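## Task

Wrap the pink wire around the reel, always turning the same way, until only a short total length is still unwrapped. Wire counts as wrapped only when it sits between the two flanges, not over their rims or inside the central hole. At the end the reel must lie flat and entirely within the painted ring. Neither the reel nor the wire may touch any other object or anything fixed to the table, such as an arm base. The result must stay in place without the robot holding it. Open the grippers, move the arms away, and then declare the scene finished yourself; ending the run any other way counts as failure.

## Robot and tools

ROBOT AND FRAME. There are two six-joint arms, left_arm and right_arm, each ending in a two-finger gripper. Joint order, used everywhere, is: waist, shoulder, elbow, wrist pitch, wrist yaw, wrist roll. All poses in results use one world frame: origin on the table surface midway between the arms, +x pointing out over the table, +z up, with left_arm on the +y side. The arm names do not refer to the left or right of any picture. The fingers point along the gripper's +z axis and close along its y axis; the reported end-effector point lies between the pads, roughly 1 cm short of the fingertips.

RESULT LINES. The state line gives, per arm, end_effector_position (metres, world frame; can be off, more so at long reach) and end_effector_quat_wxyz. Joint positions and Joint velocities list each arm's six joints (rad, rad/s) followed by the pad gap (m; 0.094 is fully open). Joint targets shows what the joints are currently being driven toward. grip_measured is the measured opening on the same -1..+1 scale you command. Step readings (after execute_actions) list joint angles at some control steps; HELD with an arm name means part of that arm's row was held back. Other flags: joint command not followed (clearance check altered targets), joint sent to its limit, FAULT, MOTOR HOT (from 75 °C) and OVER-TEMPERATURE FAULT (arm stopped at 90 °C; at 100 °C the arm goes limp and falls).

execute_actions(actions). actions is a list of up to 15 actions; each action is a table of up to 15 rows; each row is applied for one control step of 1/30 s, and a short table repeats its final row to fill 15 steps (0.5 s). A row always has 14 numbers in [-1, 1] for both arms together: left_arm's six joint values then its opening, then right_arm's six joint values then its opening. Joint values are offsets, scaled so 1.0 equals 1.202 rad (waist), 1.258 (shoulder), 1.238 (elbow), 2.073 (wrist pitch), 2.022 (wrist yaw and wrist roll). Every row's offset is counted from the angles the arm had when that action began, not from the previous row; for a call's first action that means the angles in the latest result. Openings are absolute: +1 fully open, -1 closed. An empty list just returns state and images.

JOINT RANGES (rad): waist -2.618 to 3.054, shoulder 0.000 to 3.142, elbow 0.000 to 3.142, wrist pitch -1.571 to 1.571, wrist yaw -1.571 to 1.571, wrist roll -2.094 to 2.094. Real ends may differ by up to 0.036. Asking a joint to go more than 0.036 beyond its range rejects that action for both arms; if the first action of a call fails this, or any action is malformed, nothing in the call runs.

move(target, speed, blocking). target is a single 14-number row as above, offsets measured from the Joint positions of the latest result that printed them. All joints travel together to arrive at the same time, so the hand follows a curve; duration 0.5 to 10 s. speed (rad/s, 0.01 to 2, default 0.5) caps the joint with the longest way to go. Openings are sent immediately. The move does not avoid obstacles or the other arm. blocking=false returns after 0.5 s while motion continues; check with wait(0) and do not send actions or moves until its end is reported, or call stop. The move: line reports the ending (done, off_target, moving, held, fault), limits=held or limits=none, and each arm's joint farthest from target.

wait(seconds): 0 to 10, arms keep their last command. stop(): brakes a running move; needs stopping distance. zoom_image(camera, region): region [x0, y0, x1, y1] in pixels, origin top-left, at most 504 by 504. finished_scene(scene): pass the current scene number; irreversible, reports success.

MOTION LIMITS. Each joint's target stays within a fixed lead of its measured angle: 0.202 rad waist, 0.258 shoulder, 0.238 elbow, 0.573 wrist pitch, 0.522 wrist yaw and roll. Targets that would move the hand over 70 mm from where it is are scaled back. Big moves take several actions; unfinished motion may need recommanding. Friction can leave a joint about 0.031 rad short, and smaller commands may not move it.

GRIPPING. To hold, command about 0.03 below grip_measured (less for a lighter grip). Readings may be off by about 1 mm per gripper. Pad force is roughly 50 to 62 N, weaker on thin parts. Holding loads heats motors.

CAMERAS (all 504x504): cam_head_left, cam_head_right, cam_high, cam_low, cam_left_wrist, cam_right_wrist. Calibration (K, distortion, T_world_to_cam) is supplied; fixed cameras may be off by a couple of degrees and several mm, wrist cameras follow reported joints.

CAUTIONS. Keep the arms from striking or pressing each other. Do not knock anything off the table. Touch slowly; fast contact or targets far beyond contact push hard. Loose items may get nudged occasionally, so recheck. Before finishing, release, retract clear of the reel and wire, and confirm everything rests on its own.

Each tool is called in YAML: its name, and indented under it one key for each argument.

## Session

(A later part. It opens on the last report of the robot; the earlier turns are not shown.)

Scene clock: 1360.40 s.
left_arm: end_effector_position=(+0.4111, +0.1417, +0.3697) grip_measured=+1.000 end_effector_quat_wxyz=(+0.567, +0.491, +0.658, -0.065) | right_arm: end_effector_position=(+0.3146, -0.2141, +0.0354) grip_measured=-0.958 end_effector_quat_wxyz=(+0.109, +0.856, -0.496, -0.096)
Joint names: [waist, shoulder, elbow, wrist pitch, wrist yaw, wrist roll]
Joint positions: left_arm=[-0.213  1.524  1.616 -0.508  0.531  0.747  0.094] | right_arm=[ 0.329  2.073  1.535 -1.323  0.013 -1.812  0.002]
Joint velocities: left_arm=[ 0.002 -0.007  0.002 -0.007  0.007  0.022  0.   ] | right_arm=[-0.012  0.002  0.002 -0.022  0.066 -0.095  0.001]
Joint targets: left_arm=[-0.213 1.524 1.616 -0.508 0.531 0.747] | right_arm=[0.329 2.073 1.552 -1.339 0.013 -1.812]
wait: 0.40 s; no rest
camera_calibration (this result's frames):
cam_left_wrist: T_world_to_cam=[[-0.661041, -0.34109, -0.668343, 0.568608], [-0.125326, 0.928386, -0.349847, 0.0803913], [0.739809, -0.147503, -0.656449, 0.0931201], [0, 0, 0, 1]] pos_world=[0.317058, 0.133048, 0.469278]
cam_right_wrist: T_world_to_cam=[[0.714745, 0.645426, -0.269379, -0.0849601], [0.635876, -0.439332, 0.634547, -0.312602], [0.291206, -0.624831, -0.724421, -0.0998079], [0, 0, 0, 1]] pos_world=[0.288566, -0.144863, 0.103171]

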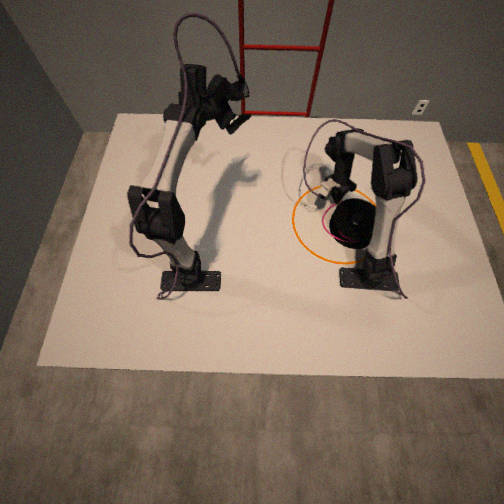

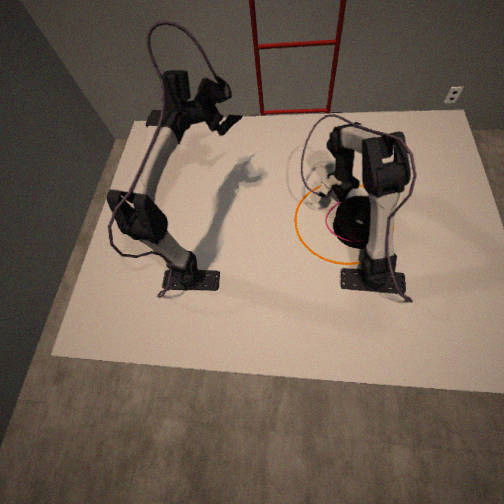

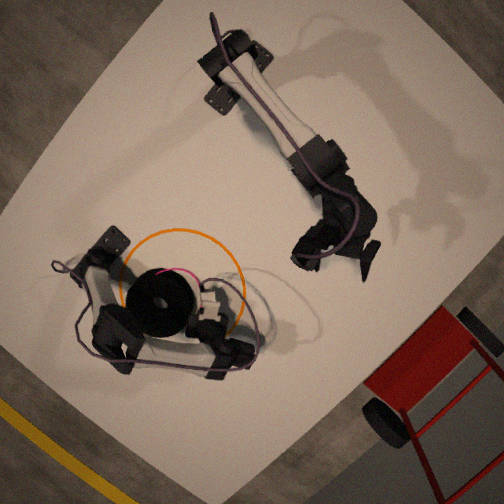

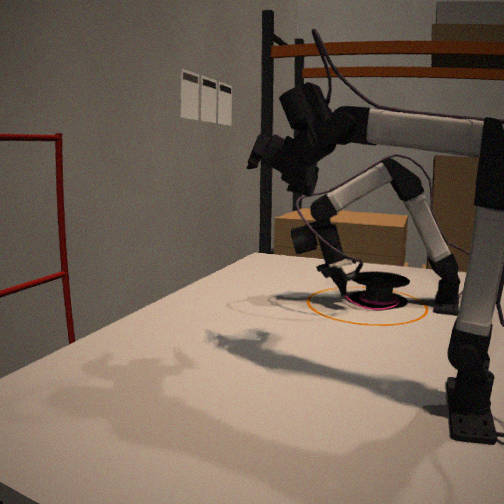

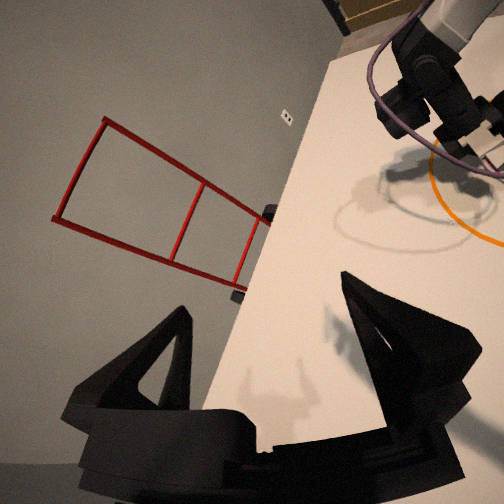

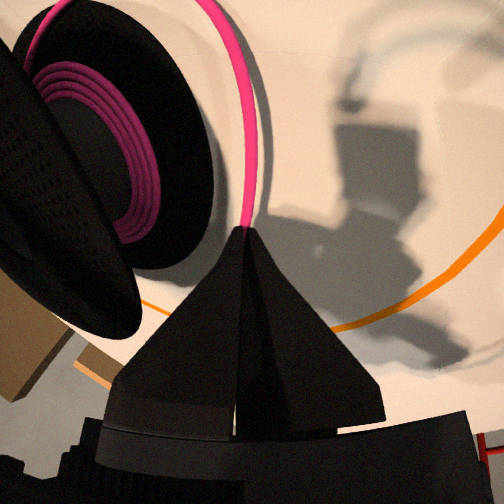

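move:
  target: [0,0,0,0,0,0,1,-0.135,0,0.032,-0.022,0,0,-0.97]
  speed: 0.2

Scene clock: 1369.47 s.
left_arm: end_effector_position=(+0.4111, +0.1417, +0.3697) grip_measured=+1.000 end_effector_quat_wxyz=(+0.567, +0.491, +0.658, -0.065) | right_arm: end_effector_position=(+0.3228, -0.2631, +0.0410) grip_measured=-0.958 end_effector_quat_wxyz=(+0.105, +0.814, -0.561, -0.108)
Joint names: [waist, shoulder, elbow, wrist pitch, wrist yaw, wrist roll]
Joint positions: left_arm=[-0.213  1.524  1.616 -0.508  0.531  0.747  0.094] | right_arm=[ 0.172  2.073  1.555 -1.355  0.013 -1.812  0.002]
Joint velocities: left_arm=[-0.002  0.002 -0.002 -0.037  0.007 -0.007  0.   ] | right_arm=[-0.002 -0.007  0.012 -0.007  0.037 -0.037 -0.   ]
Joint targets: left_arm=[-0.213 1.524 1.616 -0.508 0.531 0.747] | right_arm=[0.166 2.073 1.574 -1.369 0.013 -1.812]
move: done; limits=none; left_arm: farthest joint: the waist, 0.000 radians from its target (0.000 radians at the start); right_arm: farthest joint: the elbow, 0.020 radians from its target (0.040 radians at the start)
camera_calibration (this result's frames):
cam_left_wrist: T_world_to_cam=[[-0.661041, -0.34109, -0.668343, 0.568608], [-0.125326, 0.928386, -0.349847, 0.0803913], [0.739809, -0.147503, -0.656449, 0.0931201], [0, 0, 0, 1]] pos_world=[0.317058, 0.133048, 0.469278]
cam_right_wrist: T_world_to_cam=[[0.803642, 0.525528, -0.279249, -0.117522], [0.566654, -0.532364, 0.628881, -0.344824], [0.181833, -0.663633, -0.725622, -0.103607], [0, 0, 0, 1]] pos_world=[0.308681, -0.190567, 0.108856]

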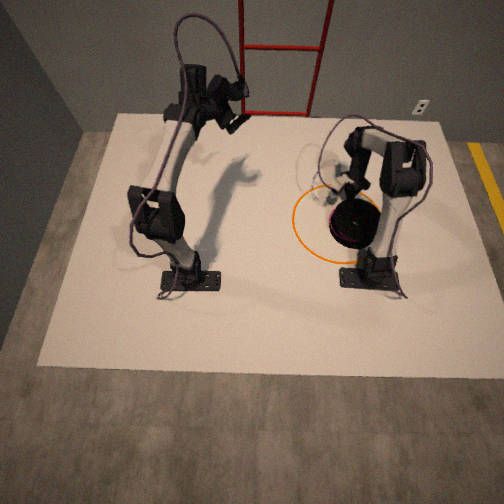

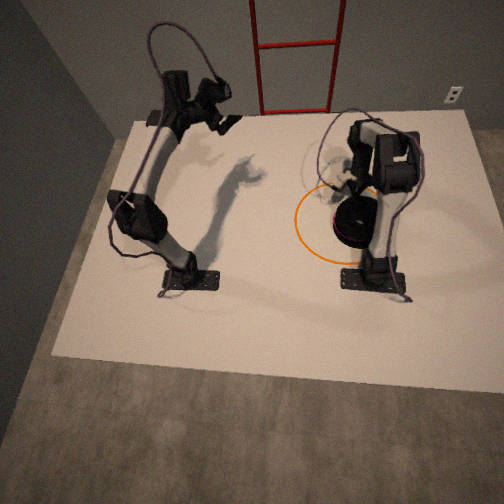

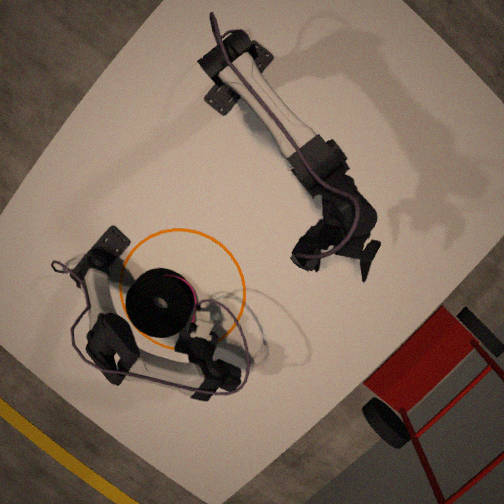

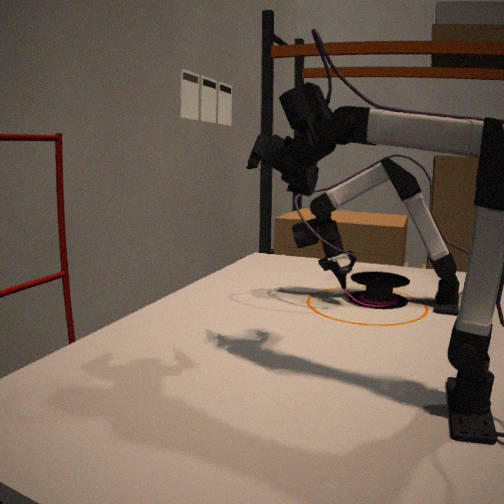

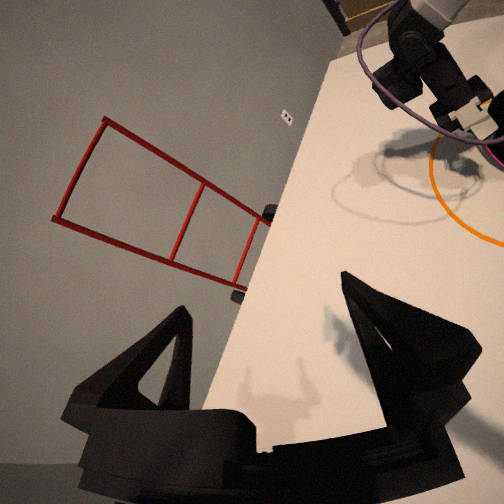

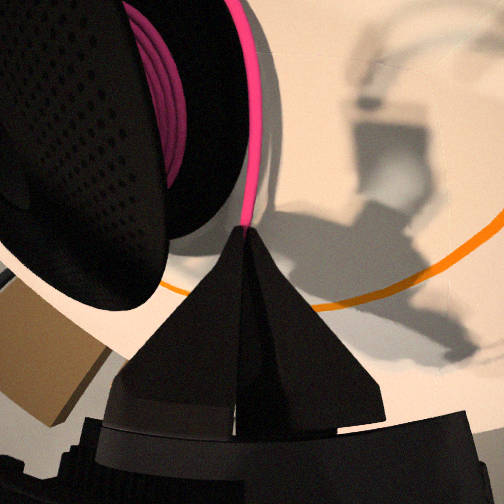

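move:
  target: [0,0,0,0,0,0,1,-0.1606,-0.0604,-0.0908,0.0113,0,0.1286,-0.97]
  speed: 0.25

Scene clock: 1378.50 s.
left_arm: end_effector_position=(+0.4111, +0.1417, +0.3697) grip_measured=+1.000 end_effector_quat_wxyz=(+0.567, +0.491, +0.658, -0.065) | right_arm: end_effector_position=(+0.3010, -0.3206, +0.0411) grip_measured=-0.958 end_effector_quat_wxyz=(+0.118, +0.671, -0.723, -0.116)
Joint names: [waist, shoulder, elbow, wrist pitch, wrist yaw, wrist roll]
Joint positions: left_arm=[-0.213  1.524  1.616 -0.508  0.531  0.747  0.094] | right_arm=[-0.015  2.016  1.461 -1.347  0.013 -1.56   0.002]
Joint velocities: left_arm=[-0.007  0.012 -0.002  0.007  0.051 -0.022  0.   ] | right_arm=[-0.012 -0.007 -0.002  0.037 -0.007 -0.066 -0.001]
Joint targets: left_arm=[-0.213 1.524 1.616 -0.508 0.531 0.747] | right_arm=[-0.021 1.997 1.443 -1.331 0.013 -1.551]
move: done; limits=none; left_arm: farthest joint: the waist, 0.000 radians from its target (0.000 radians at the start); right_arm: farthest joint: the shoulder, 0.019 radians from its target (0.076 radians at the start)
camera_calibration (this result's frames):
cam_left_wrist: T_world_to_cam=[[-0.661041, -0.34109, -0.668343, 0.568608], [-0.125326, 0.928386, -0.349847, 0.0803913], [0.739809, -0.147503, -0.656449, 0.0931201], [0, 0, 0, 1]] pos_world=[0.317058, 0.133048, 0.469278]
cam_right_wrist: T_world_to_cam=[[0.936649, 0.124734, -0.327307, -0.236276], [0.322388, -0.672342, 0.666349, -0.336031], [-0.136946, -0.729655, -0.669962, -0.0652546], [0, 0, 0, 1]] pos_world=[0.320704, -0.244069, 0.102861]

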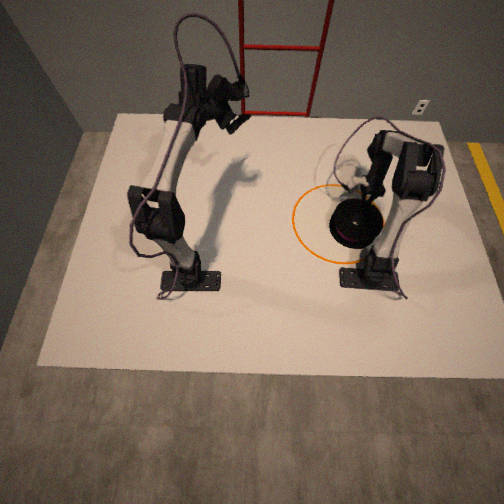

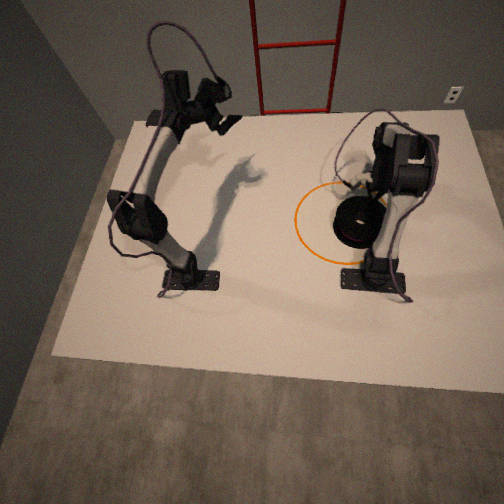

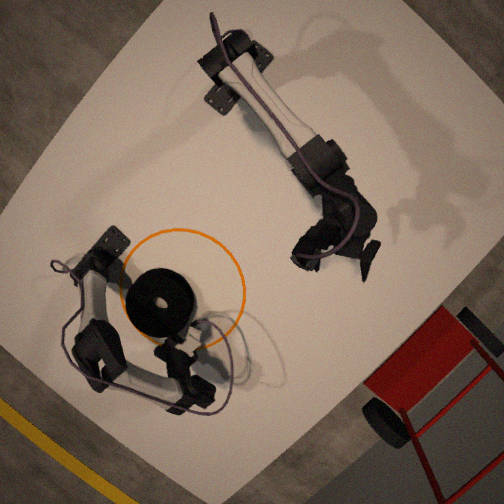

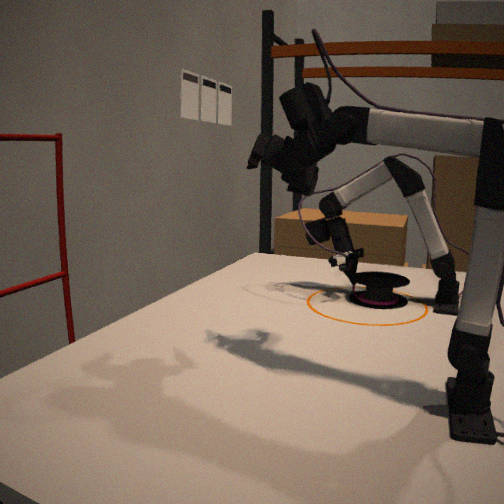

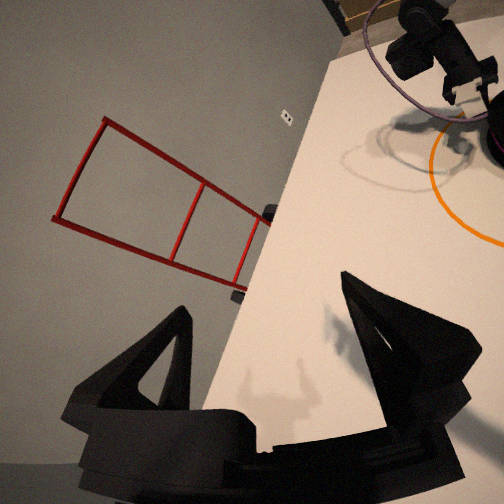

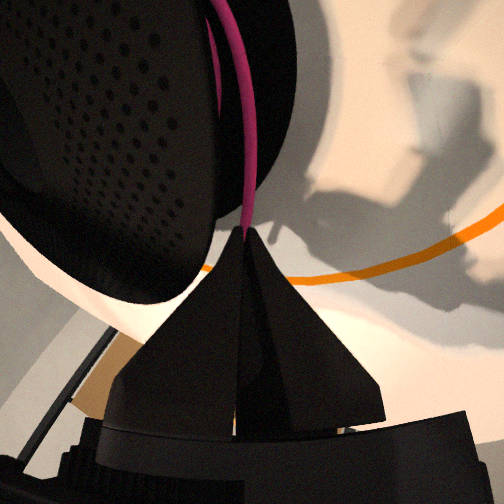

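move:
  target: [0,0,0,0,0,0,1,-0.041,0.0755,0.06,-0.0667,0,0.178,-0.97]
  speed: 0.4

Scene clock: 1391.33 s.
left_arm: end_effector_position=(+0.4111, +0.1417, +0.3697) grip_measured=+1.000 end_effector_quat_wxyz=(+0.567, +0.491, +0.658, -0.065) | right_arm: end_effector_position=(+0.2831, -0.3305, +0.0398) grip_measured=-0.958 end_effector_quat_wxyz=(-0.192, -0.510, +0.827, +0.140)
Joint names: [waist, shoulder, elbow, wrist pitch, wrist yaw, wrist roll]
Joint positions: left_arm=[-0.213  1.524  1.616 -0.508  0.531  0.747  0.094] | right_arm=[-0.055  2.095  1.515 -1.47   0.013 -1.209  0.002]
Joint velocities: left_arm=[ 0.007 -0.012 -0.017  0.007 -0.022  0.022  0.   ] | right_arm=[-0.017 -0.007  0.007  0.066 -0.066 -0.051 -0.   ]
Joint targets: left_arm=[-0.213 1.524 1.616 -0.508 0.531 0.747] | right_arm=[-0.065 2.111 1.535 -1.486 0.013 -1.200]
move: done; limits=none; left_arm: farthest joint: the waist, 0.000 radians from its target (0.000 radians at the start); right_arm: farthest joint: the elbow, 0.020 radians from its target (0.074 radians at the start)
camera_calibration (this result's frames):
cam_left_wrist: T_world_to_cam=[[-0.661041, -0.34109, -0.668343, 0.568608], [-0.125326, 0.928386, -0.349847, 0.0803913], [0.739809, -0.147503, -0.656449, 0.0931201], [0, 0, 0, 1]] pos_world=[0.317058, 0.133048, 0.469278]
cam_right_wrist: T_world_to_cam=[[0.851976, -0.254446, -0.457596, -0.314865], [0.181133, -0.676771, 0.713563, -0.299464], [-0.491251, -0.690824, -0.530504, 0.0318356], [0, 0, 0, 1]] pos_world=[0.33814, -0.260792, 0.0864944]

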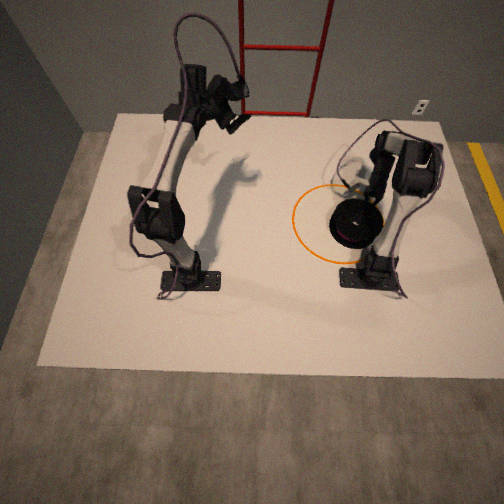

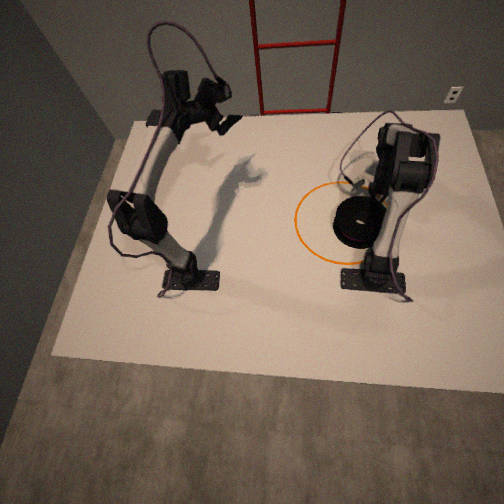

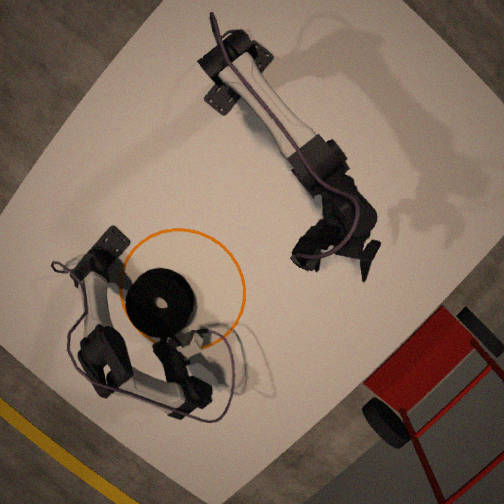

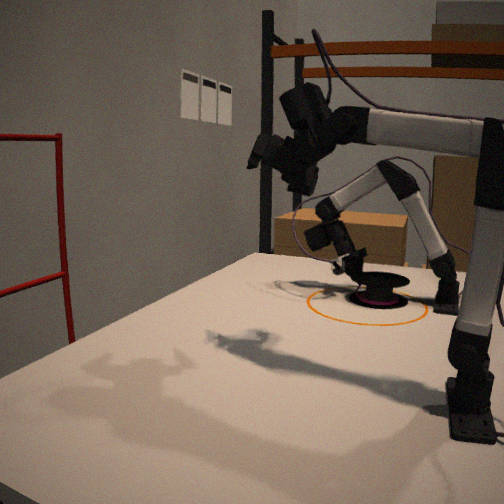

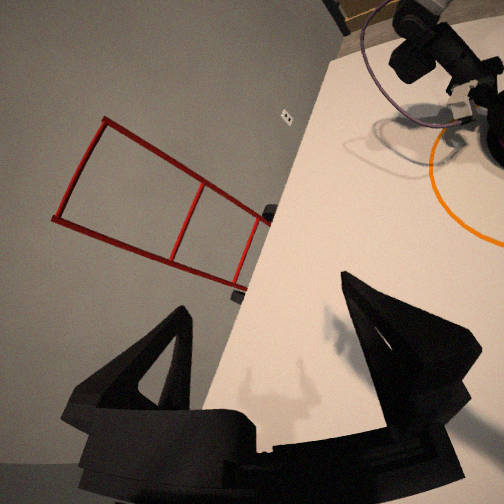

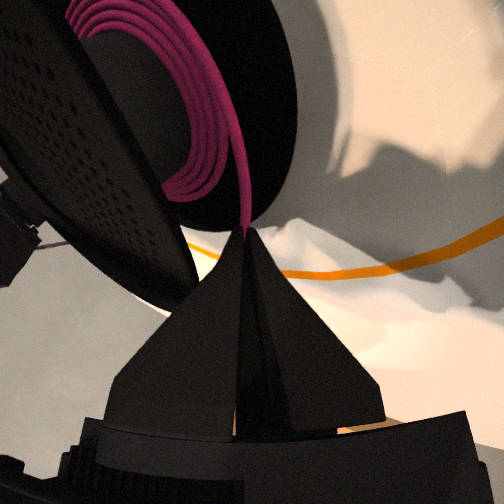

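execute_actions:
  actions:
    - [[0,0,0,0,0,0,1,0,0,-0.012,0.007,0,0,-0.97],[0,0,0,0,0,0,1,0,0,-0.018,0.011,0,0,-0.97],[0,0,0,0,0,0,1,0,0,-0.024,0.014,0,0,-0.97],[0,0,0,0,0,0,1,0,0,-0.03,0.017,0,0,-0.97],[0,0,0,0,0,0,1,0,0,-0.036,0.02,0,0,-0.97],[0,0,0,0,0,0,1,0,0,-0.042,0.023,0,0,-0.97],[0,0,0,0,0,0,1,0,0,-0.048,0.026,0,0,-0.97],[0,0,0,0,0,0,1,0,0,-0.054,0.03,0,0,-0.97],[0,0,0,0,0,0,1,0,0,-0.059,0.032,0,0,-0.97],[0,0,0,0,0,0,1,0,0,-0.062,0.034,0,0,-0.97]]
    - [[0,0,0,0,0,0,1,0,0,0,0,0,0,-0.94],[0,0,0,0,0,0,1,0,0,0,0,0,0,-0.91],[0,0,0,0,0,0,1,0,0,0,0,0,0,-0.88],[0,0,0,0,0,0,1,0,0,0,0,0,0,-0.85],[0,0,0,0,0,0,1,0,0,0,0,0,0,-0.83]]

Scene clock: 1406.73 s.
left_arm: end_effector_position=(+0.4111, +0.1417, +0.3697) grip_measured=+1.000 end_effector_quat_wxyz=(+0.567, +0.491, +0.658, -0.065) | right_arm: end_effector_position=(+0.2762, -0.3298, +0.0269) grip_measured=-0.832 end_effector_quat_wxyz=(-0.195, -0.510, +0.826, +0.142)
Joint names: [waist, shoulder, elbow, wrist pitch, wrist yaw, wrist roll]
Joint positions: left_arm=[-0.213  1.524  1.616 -0.508  0.531  0.747  0.094] | right_arm=[-0.055  2.095  1.456 -1.419  0.013 -1.209  0.008]
Joint velocities: left_arm=[ 0.007  0.022 -0.007  0.037 -0.022  0.051  0.   ] | right_arm=[-0.007  0.012  0.007  0.051 -0.007 -0.007 -0.   ]
Joint targets: left_arm=[-0.213 1.524 1.616 -0.508 0.531 0.747] | right_arm=[-0.055 2.095 1.456 -1.419 0.013 -1.209]
Step readings (joint positions; steps 1 to 15: 1st action; 16 to 30: 2nd action):
0: left_arm=[-0.213 1.524 1.616 -0.508 0.531 0.747] | right_arm=[-0.055 2.095 1.515 -1.470 0.013 -1.209]
1: left_arm=[-0.213 1.524 1.616 -0.508 0.531 0.747] | right_arm=[-0.055 2.095 1.515 -1.470 0.013 -1.209]
2: left_arm=[-0.213 1.524 1.616 -0.508 0.531 0.747] | right_arm=[-0.055 2.095 1.515 -1.469 0.013 -1.209]
4: left_arm=[-0.213 1.524 1.616 -0.508 0.531 0.747] | right_arm=[-0.055 2.095 1.509 -1.464 0.013 -1.209]
8: left_arm=[-0.213 1.524 1.616 -0.508 0.531 0.747] | right_arm=[-0.055 2.095 1.481 -1.440 0.013 -1.209]
15: left_arm=[-0.213 1.524 1.616 -0.508 0.531 0.747] | right_arm=[-0.055 2.095 1.456 -1.419 0.013 -1.209]
16: left_arm=[-0.213 1.524 1.616 -0.508 0.531 0.747] | right_arm=[-0.055 2.095 1.456 -1.419 0.013 -1.209]
17: left_arm=[-0.213 1.524 1.616 -0.508 0.531 0.747] | right_arm=[-0.055 2.095 1.456 -1.419 0.013 -1.209]
19: left_arm=[-0.213 1.524 1.616 -0.508 0.531 0.747] | right_arm=[-0.055 2.095 1.456 -1.419 0.013 -1.209]
23: left_arm=[-0.213 1.524 1.616 -0.508 0.531 0.747] | right_arm=[-0.055 2.095 1.456 -1.419 0.013 -1.209]
30: Joint positions above
camera_calibration (this result's frames):
cam_left_wrist: T_world_to_cam=[[-0.661041, -0.34109, -0.668343, 0.568608], [-0.125326, 0.928386, -0.349847, 0.0803913], [0.739809, -0.147503, -0.656449, 0.0931201], [0, 0, 0, 1]] pos_world=[0.317058, 0.133048, 0.469278]
cam_right_wrist: T_world_to_cam=[[0.848563, -0.25446, -0.463887, -0.313651], [0.186051, -0.677257, 0.711834, -0.289921], [-0.495304, -0.690343, -0.527353, 0.0232647], [0, 0, 0, 1]] pos_world=[0.331615, -0.260102, 0.073146]

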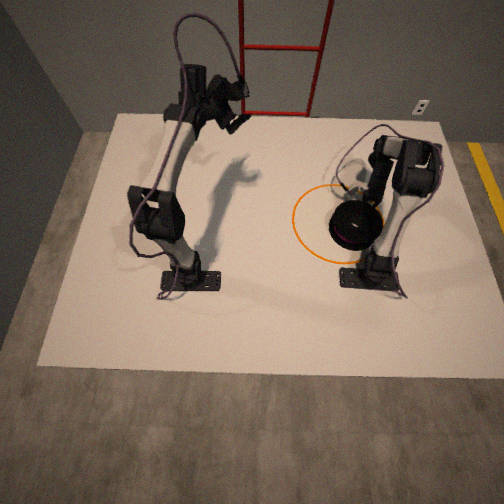

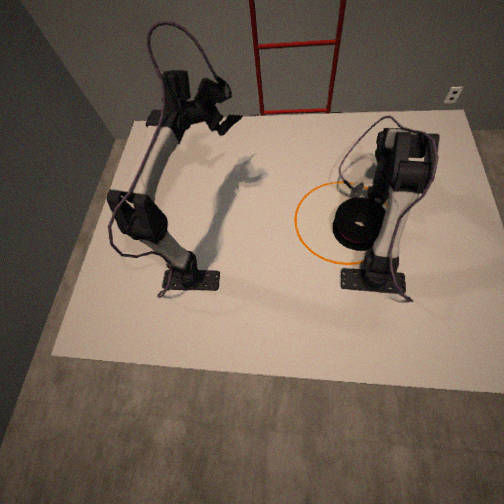

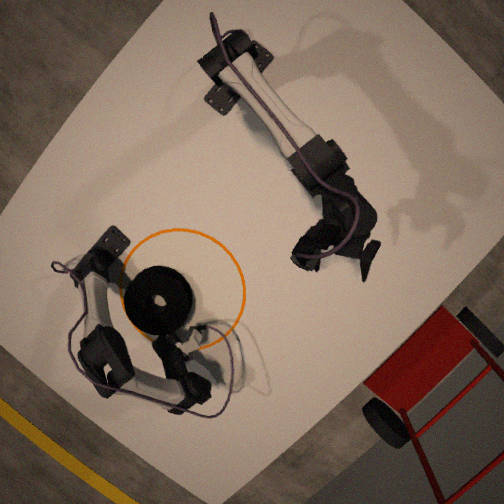

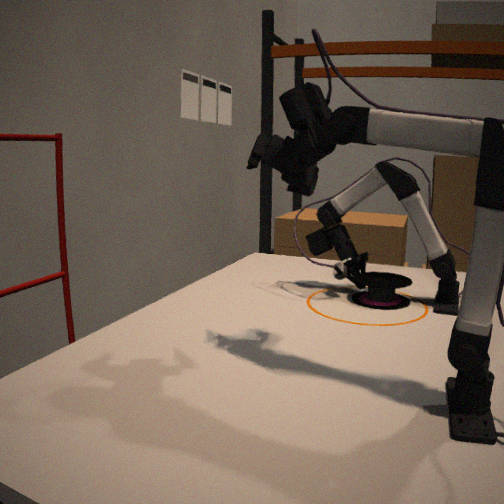

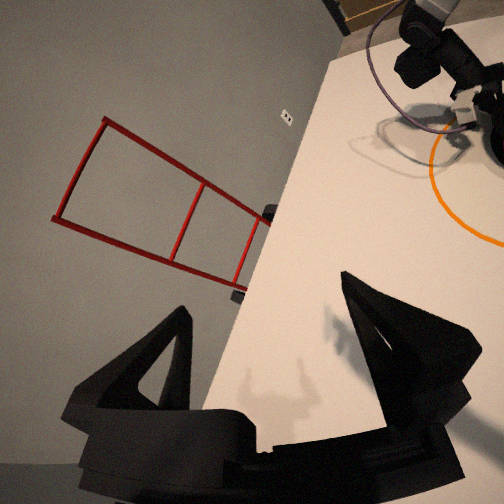

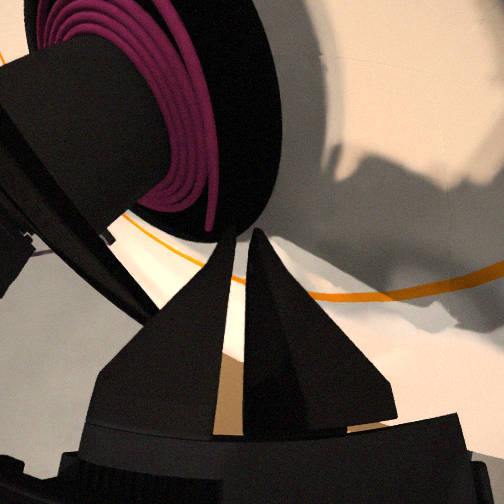

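move:
  target: [0,0,0,0,0,0,1,0,-0.127,0.1025,-0.0277,0,0,-0.83]
  speed: 0.35

Scene clock: 1420.73 s.
left_arm: end_effector_position=(+0.4111, +0.1417, +0.3697) grip_measured=+1.000 end_effector_quat_wxyz=(+0.567, +0.491, +0.658, -0.065) | right_arm: end_effector_position=(+0.3086, -0.3333, +0.0887) grip_measured=-0.832 end_effector_quat_wxyz=(-0.108, -0.520, +0.844, +0.075)
Joint names: [waist, shoulder, elbow, wrist pitch, wrist yaw, wrist roll]
Joint positions: left_arm=[-0.213  1.524  1.616 -0.508  0.531  0.747  0.094] | right_arm=[-0.055  1.943  1.571 -1.461  0.013 -1.209  0.008]
Joint velocities: left_arm=[-0.002 -0.017 -0.042  0.022 -0.037  0.037  0.   ] | right_arm=[ 0.007 -0.002 -0.002  0.007 -0.007 -0.022  0.001]
Joint targets: left_arm=[-0.213 1.524 1.616 -0.508 0.531 0.747] | right_arm=[-0.055 1.935 1.583 -1.476 0.013 -1.209]
move: done; limits=none; left_arm: farthest joint: the waist, 0.000 radians from its target (0.000 radians at the start); right_arm: farthest joint: the wrist pitch, 0.015 radians from its target (0.058 radians at the start)
camera_calibration (this result's frames):
cam_left_wrist: T_world_to_cam=[[-0.661041, -0.34109, -0.668343, 0.568608], [-0.125326, 0.928386, -0.349847, 0.0803913], [0.739809, -0.147503, -0.656449, 0.0931201], [0, 0, 0, 1]] pos_world=[0.317058, 0.133048, 0.469278]
cam_right_wrist: T_world_to_cam=[[0.92937, -0.263109, -0.25893, -0.359347], [0.0224971, -0.65975, 0.751148, -0.289523], [-0.368463, -0.70392, -0.607233, 0.0329712], [0, 0, 0, 1]] pos_world=[0.352628, -0.262351, 0.14445]

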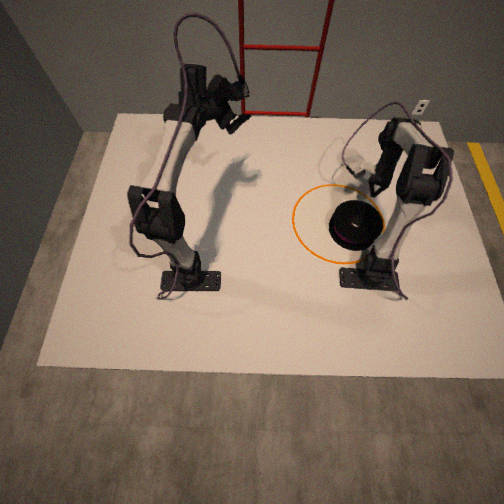

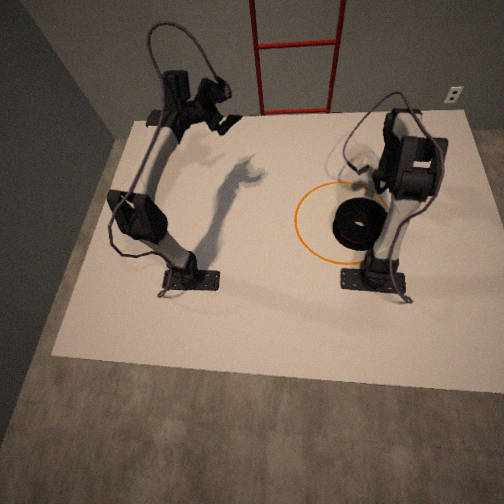

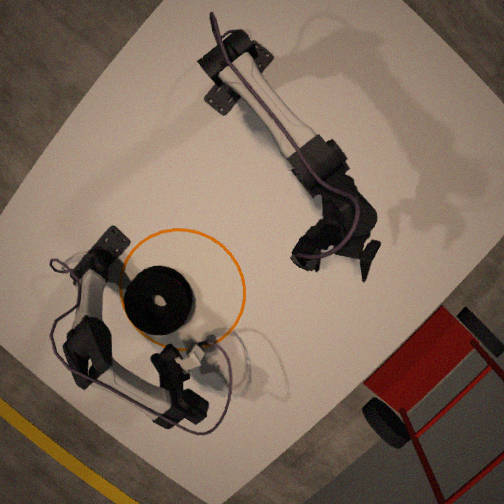

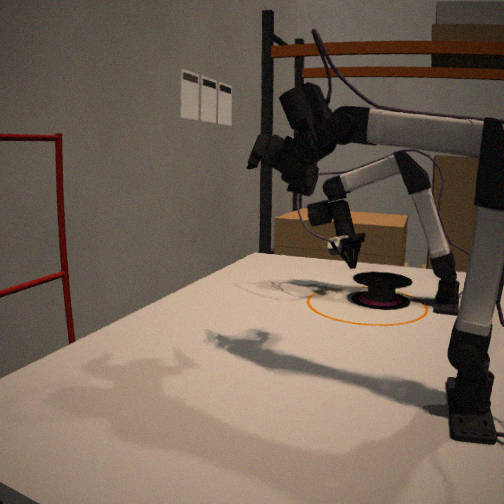

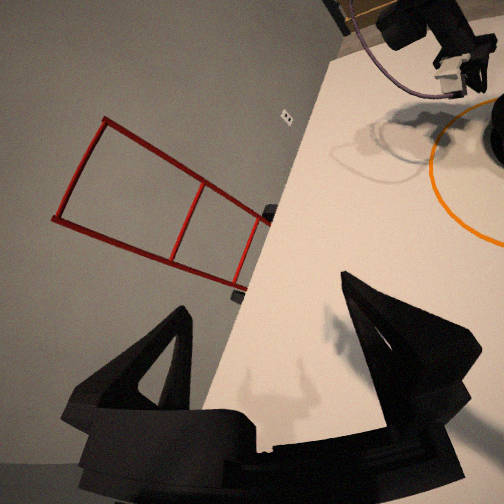

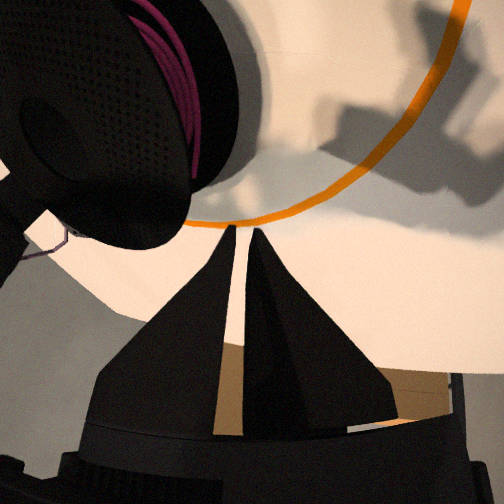

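move:
  target: [0,0,0,0,0,0,1,0.2537,-0.5072,-0.5013,0.133,0,0,-1]
  speed: 0.7

Scene clock: 1426.90 s.
left_arm: end_effector_position=(+0.4111, +0.1417, +0.3697) grip_measured=+1.000 end_effector_quat_wxyz=(+0.567, +0.491, +0.658, -0.065) | right_arm: end_effector_position=(+0.2147, -0.2616, +0.0949) grip_measured=-0.989 end_effector_quat_wxyz=(+0.004, -0.643, +0.765, -0.010)
Joint names: [waist, shoulder, elbow, wrist pitch, wrist yaw, wrist roll]
Joint positions: left_arm=[-0.213  1.524  1.616 -0.508  0.531  0.747  0.094] | right_arm=[ 0.241  1.322  0.968 -1.2    0.013 -1.209  0.   ]
Joint velocities: left_arm=[-0.002 -0.002 -0.002  0.066 -0.066  0.066  0.   ] | right_arm=[ 0.002 -0.007 -0.007  0.037 -0.037 -0.051  0.001]
Joint targets: left_arm=[-0.213 1.524 1.616 -0.508 0.531 0.747] | right_arm=[0.250 1.305 0.950 -1.185 0.013 -1.209]
move: done; limits=none; left_arm: farthest joint: the waist, 0.000 radians from its target (0.000 radians at the start); right_arm: farthest joint: the elbow, 0.018 radians from its target (0.620 radians at the start)
camera_calibration (this result's frames):
cam_left_wrist: T_world_to_cam=[[-0.661041, -0.34109, -0.668343, 0.568608], [-0.125326, 0.928386, -0.349847, 0.0803913], [0.739809, -0.147503, -0.656449, 0.0931201], [0, 0, 0, 1]] pos_world=[0.317058, 0.133048, 0.469278]
cam_right_wrist: T_world_to_cam=[[0.999577, 0.0259447, 0.013145, -0.216807], [0.00740523, -0.664088, 0.747618, -0.242313], [0.0281262, -0.747204, -0.663999, -0.0385439], [0, 0, 0, 1]] pos_world=[0.219594, -0.184092, 0.158414]

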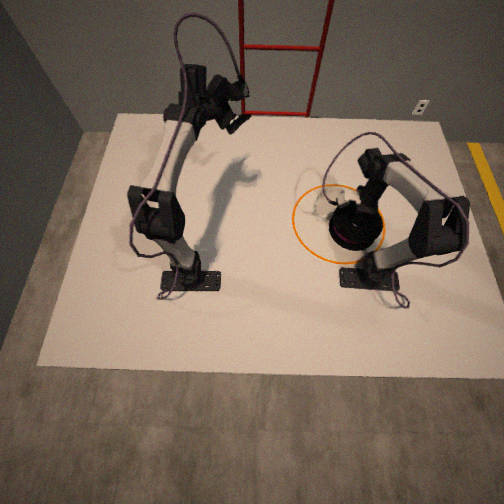

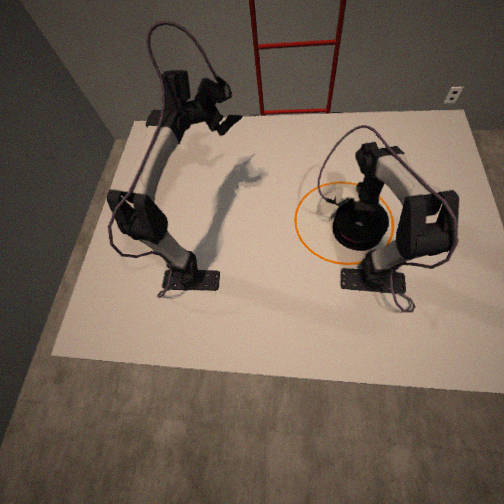

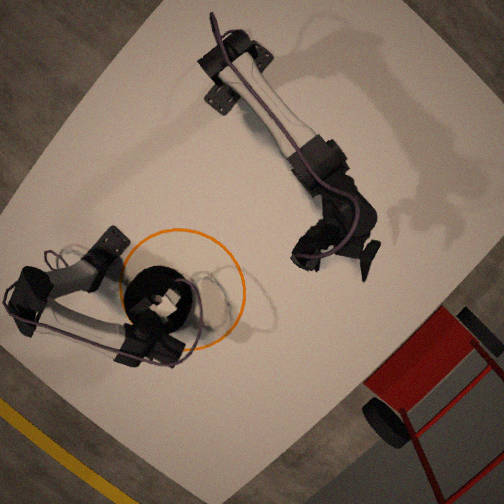

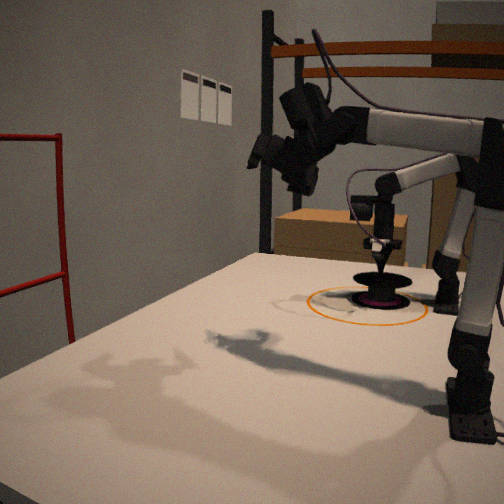

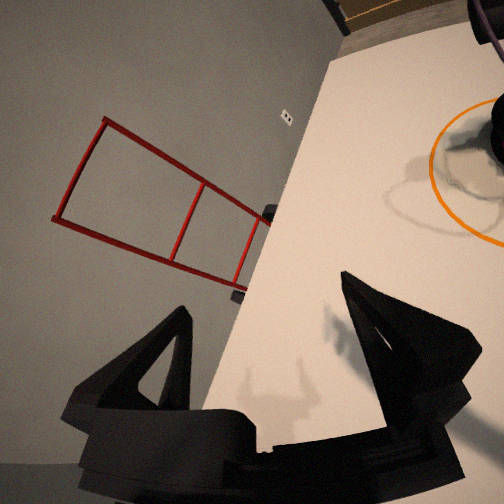

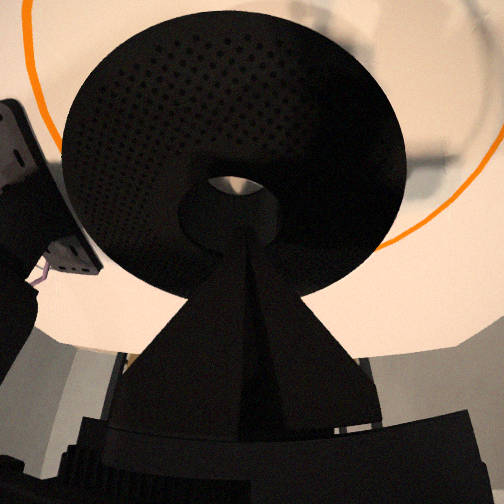

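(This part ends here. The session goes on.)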